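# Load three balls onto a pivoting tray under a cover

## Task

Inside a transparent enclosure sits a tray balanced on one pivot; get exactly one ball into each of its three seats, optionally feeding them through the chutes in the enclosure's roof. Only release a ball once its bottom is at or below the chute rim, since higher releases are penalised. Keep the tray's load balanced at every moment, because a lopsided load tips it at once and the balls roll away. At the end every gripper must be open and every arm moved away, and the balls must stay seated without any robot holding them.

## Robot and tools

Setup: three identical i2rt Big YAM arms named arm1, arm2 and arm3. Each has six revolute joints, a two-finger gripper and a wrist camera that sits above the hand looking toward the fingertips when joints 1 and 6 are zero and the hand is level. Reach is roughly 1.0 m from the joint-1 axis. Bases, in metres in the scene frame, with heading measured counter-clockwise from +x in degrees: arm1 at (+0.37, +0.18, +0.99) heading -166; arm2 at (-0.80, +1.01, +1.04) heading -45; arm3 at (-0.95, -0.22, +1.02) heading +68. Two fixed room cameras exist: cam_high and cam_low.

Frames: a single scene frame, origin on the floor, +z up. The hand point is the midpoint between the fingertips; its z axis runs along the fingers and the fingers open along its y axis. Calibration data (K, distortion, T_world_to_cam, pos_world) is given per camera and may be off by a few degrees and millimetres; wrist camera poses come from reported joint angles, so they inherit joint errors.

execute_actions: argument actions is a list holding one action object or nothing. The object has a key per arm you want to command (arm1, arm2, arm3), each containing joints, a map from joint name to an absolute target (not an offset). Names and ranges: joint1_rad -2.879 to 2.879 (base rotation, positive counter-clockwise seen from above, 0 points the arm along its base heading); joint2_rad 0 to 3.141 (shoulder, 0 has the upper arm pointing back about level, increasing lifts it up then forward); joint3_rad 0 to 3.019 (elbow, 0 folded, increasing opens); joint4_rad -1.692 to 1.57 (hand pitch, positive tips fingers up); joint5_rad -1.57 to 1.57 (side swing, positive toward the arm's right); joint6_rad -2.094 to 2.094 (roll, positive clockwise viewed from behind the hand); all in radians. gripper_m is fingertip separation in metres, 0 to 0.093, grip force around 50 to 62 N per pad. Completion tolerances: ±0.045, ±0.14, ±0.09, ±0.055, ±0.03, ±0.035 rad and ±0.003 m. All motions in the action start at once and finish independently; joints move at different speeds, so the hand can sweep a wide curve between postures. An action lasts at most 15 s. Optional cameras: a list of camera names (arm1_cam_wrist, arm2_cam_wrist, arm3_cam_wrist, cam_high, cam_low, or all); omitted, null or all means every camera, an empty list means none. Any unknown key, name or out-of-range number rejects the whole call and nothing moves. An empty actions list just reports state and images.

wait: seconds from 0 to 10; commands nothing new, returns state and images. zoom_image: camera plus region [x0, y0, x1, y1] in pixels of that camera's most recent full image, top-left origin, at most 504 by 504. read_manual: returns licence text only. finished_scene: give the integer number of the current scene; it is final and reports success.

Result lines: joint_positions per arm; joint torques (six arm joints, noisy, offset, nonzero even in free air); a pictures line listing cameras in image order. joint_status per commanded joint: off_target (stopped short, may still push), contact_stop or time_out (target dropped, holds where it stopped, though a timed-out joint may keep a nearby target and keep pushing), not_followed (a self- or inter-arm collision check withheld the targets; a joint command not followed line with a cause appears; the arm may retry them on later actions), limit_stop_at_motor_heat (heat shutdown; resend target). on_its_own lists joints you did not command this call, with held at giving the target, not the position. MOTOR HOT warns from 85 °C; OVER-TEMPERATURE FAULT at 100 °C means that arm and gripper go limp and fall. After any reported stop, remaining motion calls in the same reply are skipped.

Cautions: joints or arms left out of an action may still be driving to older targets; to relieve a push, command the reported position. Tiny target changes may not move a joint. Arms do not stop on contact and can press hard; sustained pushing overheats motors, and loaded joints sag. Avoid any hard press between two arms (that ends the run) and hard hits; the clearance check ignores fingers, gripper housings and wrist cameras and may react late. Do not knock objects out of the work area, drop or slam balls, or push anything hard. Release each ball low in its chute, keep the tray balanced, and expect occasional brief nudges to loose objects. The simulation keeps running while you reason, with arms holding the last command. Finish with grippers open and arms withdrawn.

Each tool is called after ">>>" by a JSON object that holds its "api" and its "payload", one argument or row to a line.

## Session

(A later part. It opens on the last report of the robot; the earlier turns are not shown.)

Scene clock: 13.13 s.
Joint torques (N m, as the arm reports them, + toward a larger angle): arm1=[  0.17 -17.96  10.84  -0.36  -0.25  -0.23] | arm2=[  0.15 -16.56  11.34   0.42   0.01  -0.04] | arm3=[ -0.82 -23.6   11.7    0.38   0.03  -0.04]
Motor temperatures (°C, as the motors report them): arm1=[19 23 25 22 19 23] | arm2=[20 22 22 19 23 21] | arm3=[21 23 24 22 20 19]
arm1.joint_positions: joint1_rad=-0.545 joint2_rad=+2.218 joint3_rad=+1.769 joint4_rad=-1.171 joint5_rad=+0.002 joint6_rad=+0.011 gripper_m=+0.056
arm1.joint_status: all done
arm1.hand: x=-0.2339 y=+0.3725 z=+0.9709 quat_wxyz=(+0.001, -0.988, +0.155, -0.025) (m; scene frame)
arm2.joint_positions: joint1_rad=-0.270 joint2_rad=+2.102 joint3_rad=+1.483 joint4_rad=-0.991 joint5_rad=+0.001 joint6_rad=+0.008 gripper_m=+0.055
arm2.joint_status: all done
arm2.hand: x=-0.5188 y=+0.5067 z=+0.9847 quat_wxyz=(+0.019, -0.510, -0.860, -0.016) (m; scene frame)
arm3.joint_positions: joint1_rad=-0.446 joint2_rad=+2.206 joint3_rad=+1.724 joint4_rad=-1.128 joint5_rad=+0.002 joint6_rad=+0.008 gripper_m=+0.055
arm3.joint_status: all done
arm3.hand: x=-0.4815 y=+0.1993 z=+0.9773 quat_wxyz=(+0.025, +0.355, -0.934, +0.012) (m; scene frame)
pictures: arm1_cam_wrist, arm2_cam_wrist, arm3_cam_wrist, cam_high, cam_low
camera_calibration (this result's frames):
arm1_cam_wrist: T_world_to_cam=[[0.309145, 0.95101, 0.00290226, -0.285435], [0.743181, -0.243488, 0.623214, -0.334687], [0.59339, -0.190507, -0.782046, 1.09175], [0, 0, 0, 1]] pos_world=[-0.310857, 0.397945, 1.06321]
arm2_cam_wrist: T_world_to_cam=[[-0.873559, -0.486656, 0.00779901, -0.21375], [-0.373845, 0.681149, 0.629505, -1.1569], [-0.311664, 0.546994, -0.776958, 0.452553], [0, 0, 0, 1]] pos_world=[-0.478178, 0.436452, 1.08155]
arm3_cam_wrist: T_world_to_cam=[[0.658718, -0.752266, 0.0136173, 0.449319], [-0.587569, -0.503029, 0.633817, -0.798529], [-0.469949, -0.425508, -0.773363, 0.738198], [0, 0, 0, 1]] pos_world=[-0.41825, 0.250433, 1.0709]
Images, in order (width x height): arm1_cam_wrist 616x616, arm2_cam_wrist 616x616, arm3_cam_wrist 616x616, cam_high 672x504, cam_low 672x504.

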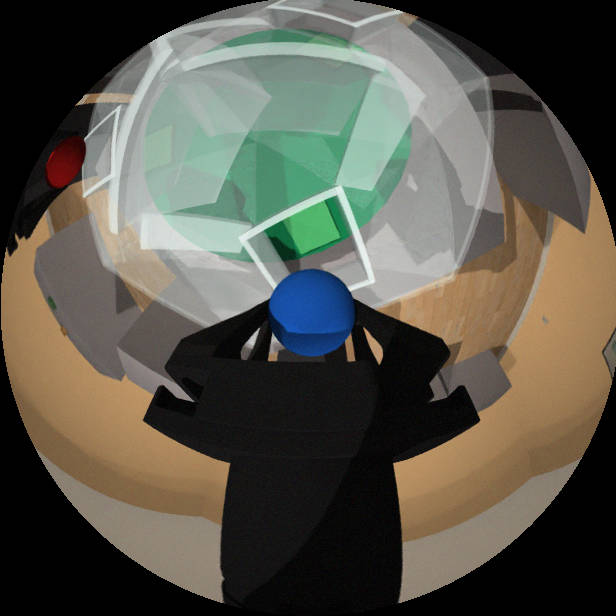

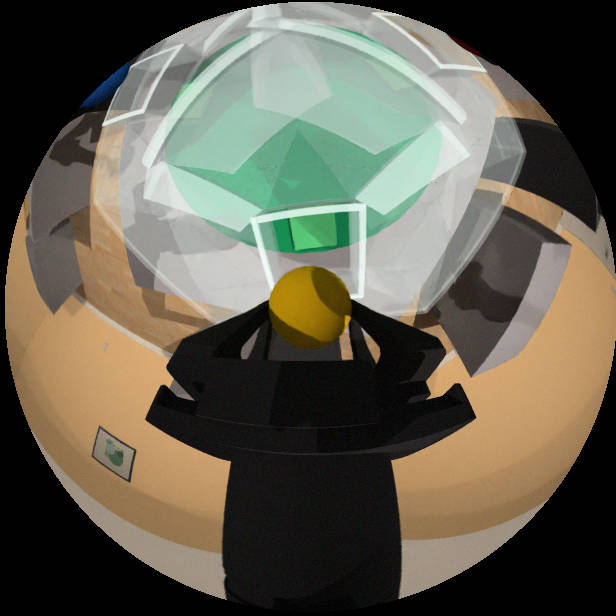

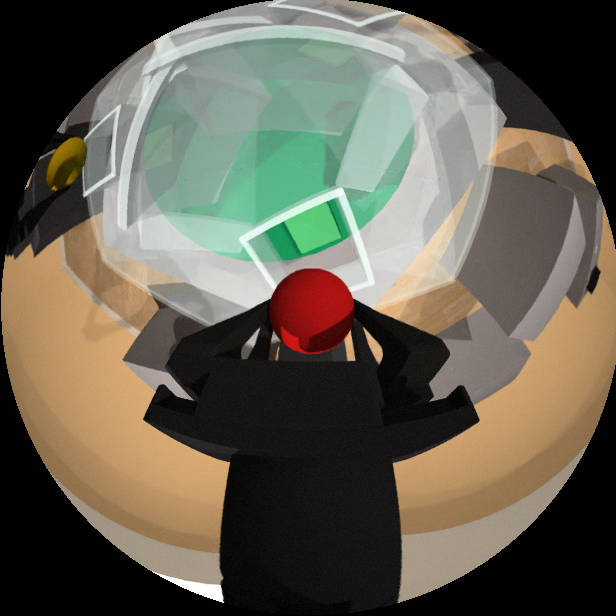

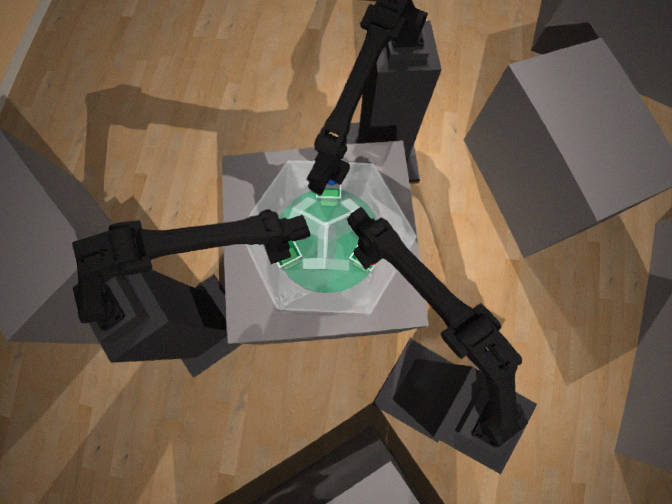

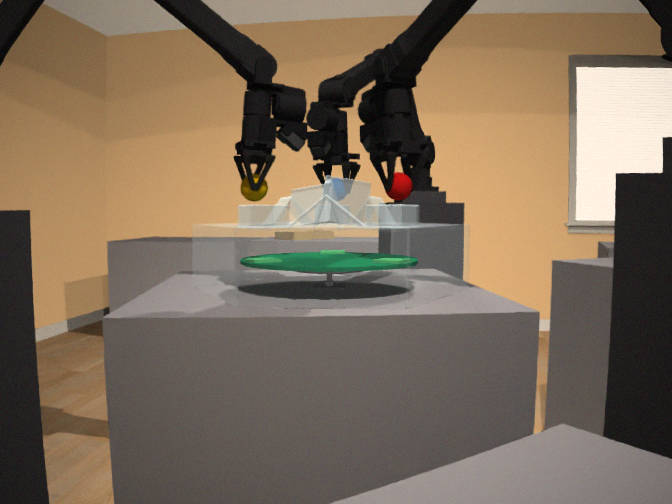

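>>> {"api": "execute_actions", "payload": {
  "actions": [
    {"arm1":{"joints":{"joint4_rad":-1.048}},"arm2":{"joints":{"joint4_rad":-0.875,"joint1_rad":-0.289}},"arm3":{"joints":{"joint4_rad":-1.015}}}
  ],
  "cameras": []
}}

>>> {"api": "execute_actions", "payload": {
  "actions": [
    {"arm1":{"joints":{"joint2_rad":2.26}},"arm2":{"joints":{"joint2_rad":2.15}},"arm3":{"joints":{"joint2_rad":2.235}}}
  ],
  "cameras": ["arm1_cam_wrist","arm2_cam_wrist","arm3_cam_wrist","cam_low"]
}}

>>> {"api": "zoom_image", "payload": {
  "camera": "cam_low",
  "region": [220, 140, 440, 280]
}}

Scene clock: 14.47 s.
Joint torques (N m, as the arm reports them, + toward a larger angle): arm1=[  0.14 -18.8   10.98   1.02  -0.24  -0.23] | arm2=[  0.26 -17.01  11.51   0.94   0.01  -0.04] | arm3=[ -0.84 -23.83  11.78   1.07   0.03  -0.05]
Motor temperatures (°C, as the motors report them): arm1=[19 23 25 22 19 23] | arm2=[20 23 23 19 23 21] | arm3=[21 23 25 22 20 19]
arm1.joint_positions: joint1_rad=-0.545 joint2_rad=+2.218 joint3_rad=+1.769 joint4_rad=-1.069 joint5_rad=+0.002 joint6_rad=+0.011 gripper_m=+0.056
arm1.joint_status: all done
arm1.hand: x=-0.2580 y=+0.3799 z=+0.9709 quat_wxyz=(+0.009, -0.988, +0.155, +0.025) (m; scene frame)
arm2.joint_positions: joint1_rad=-0.276 joint2_rad=+2.102 joint3_rad=+1.483 joint4_rad=-0.890 joint5_rad=+0.001 joint6_rad=+0.008 gripper_m=+0.055
arm2.joint_status: all done
arm2.hand: x=-0.5097 y=+0.4834 z=+0.9847 quat_wxyz=(-0.024, -0.513, -0.858, +0.010) (m; scene frame)
arm3.joint_positions: joint1_rad=-0.446 joint2_rad=+2.206 joint3_rad=+1.724 joint4_rad=-1.028 joint5_rad=+0.002 joint6_rad=+0.008 gripper_m=+0.055
arm3.joint_status: all done
arm3.hand: x=-0.4632 y=+0.2157 z=+0.9771 quat_wxyz=(-0.021, +0.355, -0.935, -0.006) (m; scene frame)
pictures: none
No camera images: the call's "cameras" was empty. Leave "cameras" out to get every camera's image.

Scene clock: 15.30 s.
Joint torques (N m, as the arm reports them, + toward a larger angle): arm1=[  0.25 -17.55  10.9    0.85  -0.25  -0.24] | arm2=[  0.23 -15.43  11.01   0.8    0.01  -0.04] | arm3=[ -0.65 -22.58  11.58   0.92   0.03  -0.05]
Motor temperatures (°C, as the motors report them): arm1=[19 24 25 22 19 23] | arm2=[20 23 23 19 23 21] | arm3=[21 23 25 22 20 19]
arm1.joint_positions: joint1_rad=-0.545 joint2_rad=+2.266 joint3_rad=+1.769 joint4_rad=-1.067 joint5_rad=+0.002 joint6_rad=+0.011 gripper_m=+0.056
arm1.joint_status: all done
arm1.hand: x=-0.2507 y=+0.3779 z=+0.9406 quat_wxyz=(+0.005, -0.988, +0.155, +0.002) (m; scene frame)
arm2.joint_positions: joint1_rad=-0.276 joint2_rad=+2.135 joint3_rad=+1.485 joint4_rad=-0.890 joint5_rad=+0.001 joint6_rad=+0.008 gripper_m=+0.055
arm2.joint_status: all done
arm2.hand: x=-0.5120 y=+0.4879 z=+0.9662 quat_wxyz=(-0.011, -0.513, -0.859, +0.002) (m; scene frame)
arm3.joint_positions: joint1_rad=-0.446 joint2_rad=+2.244 joint3_rad=+1.724 joint4_rad=-1.026 joint5_rad=+0.002 joint6_rad=+0.008 gripper_m=+0.055
arm3.joint_status: all done
arm3.hand: x=-0.4680 y=+0.2114 z=+0.9534 quat_wxyz=(-0.004, +0.355, -0.935, +0.001) (m; scene frame)
pictures: arm1_cam_wrist, arm2_cam_wrist, arm3_cam_wrist, cam_low
camera_calibration (this result's frames):
arm1_cam_wrist: T_world_to_cam=[[0.308856, 0.951107, 0.00211431, -0.284706], [0.775485, -0.253111, 0.57841, -0.248165], [0.550664, -0.177005, -0.815744, 1.09491], [0, 0, 0, 1]] pos_world=[-0.322548, 0.401778, 1.03731]
arm2_cam_wrist: T_world_to_cam=[[-0.876872, -0.480659, 0.00781845, -0.221489], [-0.389832, 0.720504, 0.573502, -1.10325], [-0.281293, 0.499841, -0.819167, 0.529858], [0, 0, 0, 1]] pos_world=[-0.475256, 0.423592, 1.06849]
arm3_cam_wrist: T_world_to_cam=[[0.658204, -0.752734, 0.0126186, 0.450678], [-0.616279, -0.529107, 0.583306, -0.72918], [-0.432398, -0.391711, -0.812155, 0.778672], [0, 0, 0, 1]] pos_world=[-0.409321, 0.258441, 1.05205]
Images, in order (width x height): arm1_cam_wrist 616x616, arm2_cam_wrist 616x616, arm3_cam_wrist 616x616, cam_low 672x504.

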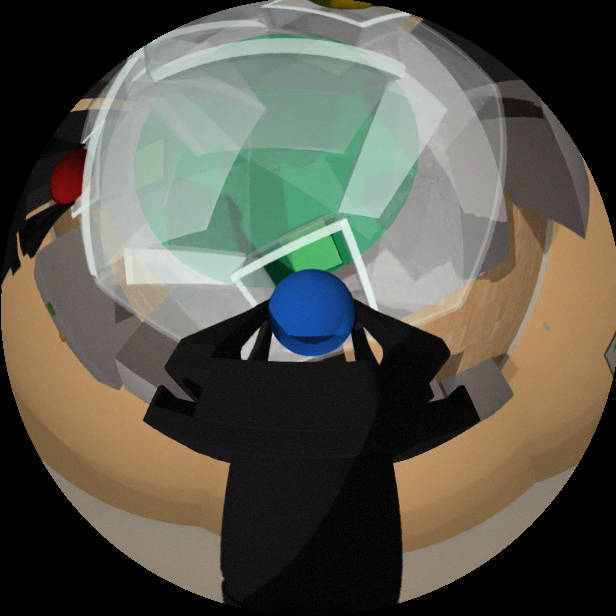

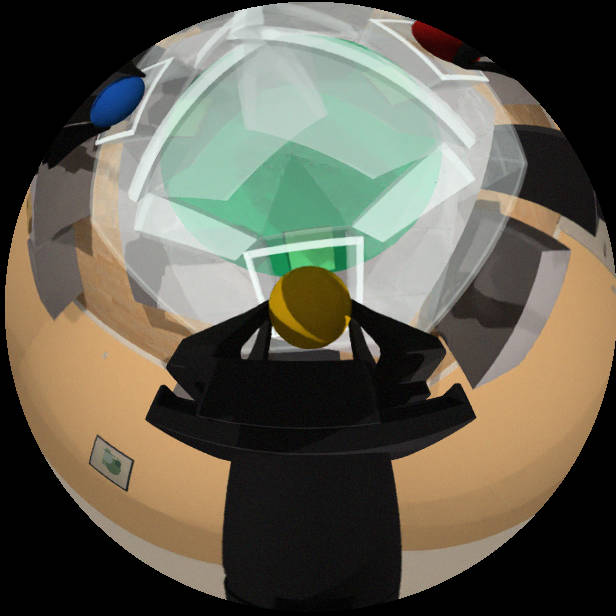

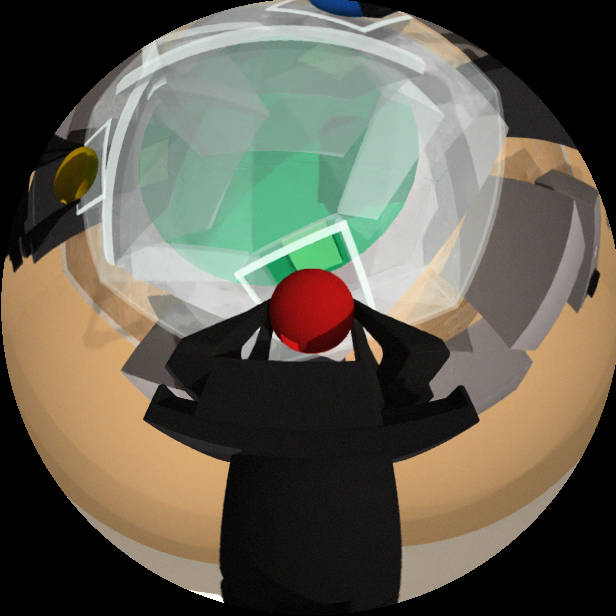

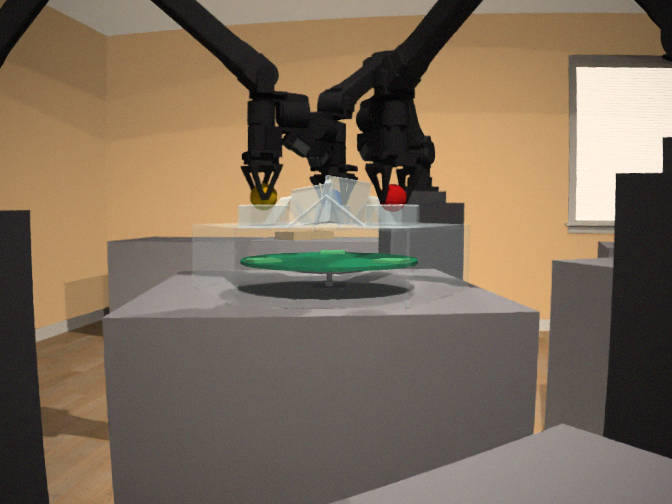

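Region (220, 140, 440, 280) of cam_low's 672x504 image, scaled by 2.291, with more detail than that image has; it fills the top 321 rows of this view, and the rest is white.

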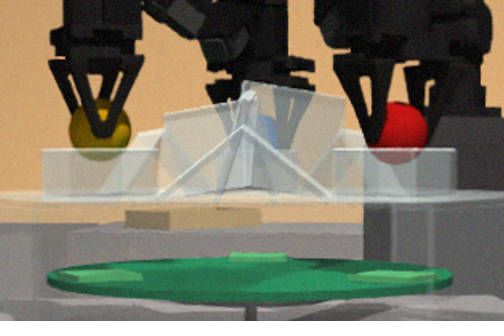

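>>> {"api": "execute_actions", "payload": {
  "actions": [
    {"arm1":{"joints":{"gripper_m":0.066}},"arm2":{"joints":{"gripper_m":0.066}},"arm3":{"joints":{"gripper_m":0.066}}}
  ],
  "cameras": ["cam_low"]
}}

>>> {"api": "execute_actions", "payload": {
  "actions": [
    {"arm1":{"joints":{"joint2_rad":1.7,"joint3_rad":1.4}},"arm2":{"joints":{"joint2_rad":1.6,"joint3_rad":1.2}},"arm3":{"joints":{"joint2_rad":1.7,"joint3_rad":1.4}}}
  ],
  "cameras": ["cam_low","cam_high"]
}}

Scene clock: 15.90 s.
Joint torques (N m, as the arm reports them, + toward a larger angle): arm1=[  0.23 -17.83  10.63   0.87  -0.3   -0.22] | arm2=[  0.21 -15.73  10.84   0.9    0.01  -0.04] | arm3=[ -0.84 -22.6   11.45   0.96   0.01  -0.06]
Motor temperatures (°C, as the motors report them): arm1=[19 24 26 22 19 23] | arm2=[20 23 23 19 23 21] | arm3=[21 23 26 22 20 19]
arm1.joint_positions: joint1_rad=-0.546 joint2_rad=+2.266 joint3_rad=+1.770 joint4_rad=-1.067 joint5_rad=+0.003 joint6_rad=+0.011 gripper_m=+0.066
arm1.joint_status: all done
arm1.hand: x=-0.2511 y=+0.3788 z=+0.9410 quat_wxyz=(+0.006, -0.988, +0.155, +0.003) (m; scene frame)
arm2.joint_positions: joint1_rad=-0.276 joint2_rad=+2.135 joint3_rad=+1.489 joint4_rad=-0.890 joint5_rad=+0.001 joint6_rad=+0.008 gripper_m=+0.066
arm2.joint_status: all done
arm2.hand: x=-0.5113 y=+0.4865 z=+0.9673 quat_wxyz=(-0.012, -0.513, -0.859, +0.003) (m; scene frame)
arm3.joint_positions: joint1_rad=-0.446 joint2_rad=+2.244 joint3_rad=+1.725 joint4_rad=-1.026 joint5_rad=+0.002 joint6_rad=+0.008 gripper_m=+0.066
arm3.joint_status: all done
arm3.hand: x=-0.4675 y=+0.2118 z=+0.9539 quat_wxyz=(-0.005, +0.355, -0.935, +0.000) (m; scene frame)
pictures: cam_low
Images, in order (width x height): cam_low 672x504.

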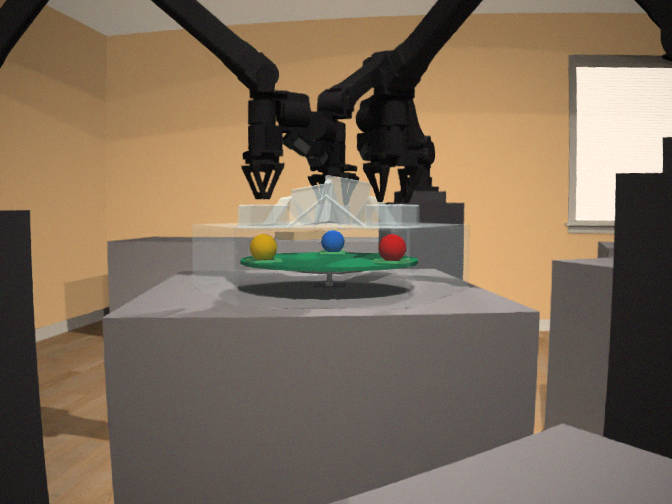

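Scene clock: 17.43 s.
Joint torques (N m, as the arm reports them, + toward a larger angle): arm1=[  0.23 -11.87   8.4    1.04  -0.27  -0.23] | arm2=[ 0.12 -9.6   8.71  1.02  0.01 -0.05] | arm3=[ -0.87 -14.8    8.9    1.08   0.02  -0.05]
Motor temperatures (°C, as the motors report them): arm1=[19 24 26 22 19 23] | arm2=[20 23 23 19 23 21] | arm3=[21 24 26 22 20 19]
arm1.joint_positions: joint1_rad=-0.546 joint2_rad=+1.692 joint3_rad=+1.399 joint4_rad=-1.059 joint5_rad=+0.003 joint6_rad=+0.011 gripper_m=+0.066
arm1.joint_status: all done
arm1.hand: x=-0.1556 y=+0.3474 z=+1.1385 quat_wxyz=(+0.021, -0.982, +0.154, +0.107) (m; scene frame)
arm2.joint_positions: joint1_rad=-0.276 joint2_rad=+1.577 joint3_rad=+1.205 joint4_rad=-0.882 joint5_rad=+0.001 joint6_rad=+0.008 gripper_m=+0.066
arm2.joint_status: all done
arm2.hand: x=-0.5458 y=+0.5459 z=+1.1659 quat_wxyz=(-0.133, -0.507, -0.848, +0.074) (m; scene frame)
arm3.joint_positions: joint1_rad=-0.446 joint2_rad=+1.695 joint3_rad=+1.397 joint4_rad=-1.020 joint5_rad=+0.002 joint6_rad=+0.008 gripper_m=+0.066
arm3.joint_status: all done
arm3.hand: x=-0.5293 y=+0.1566 z=+1.1540 quat_wxyz=(-0.111, +0.353, -0.928, -0.041) (m; scene frame)
pictures: cam_high, cam_low
Images, in order (width x height): cam_high 672x504, cam_low 672x504.

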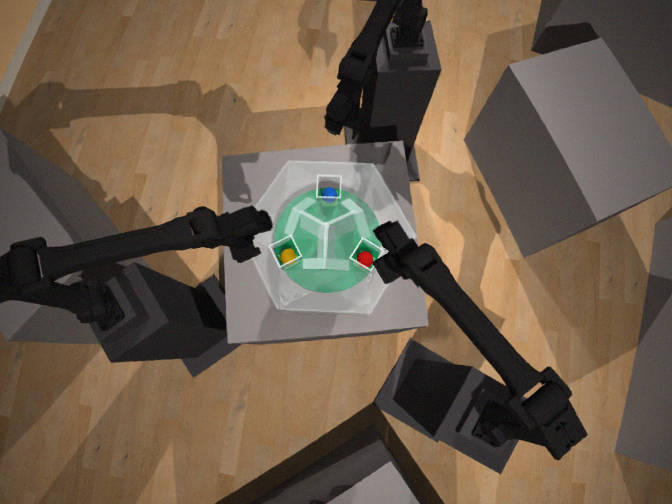

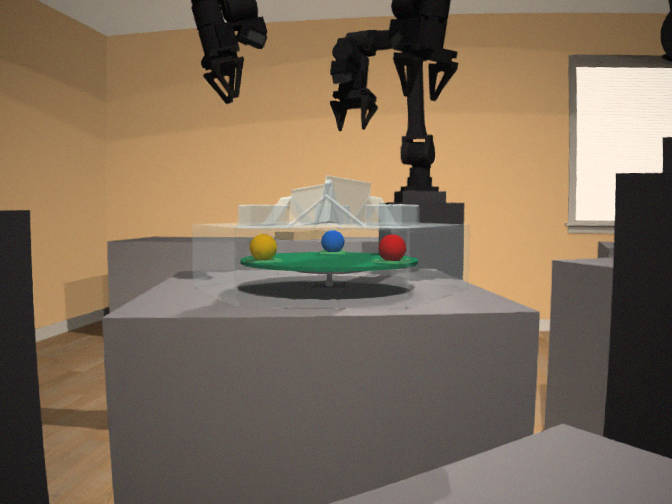

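>>> {"api": "finished_scene", "payload": {
  "scene": 1
}}

The scene is finished: the task was done.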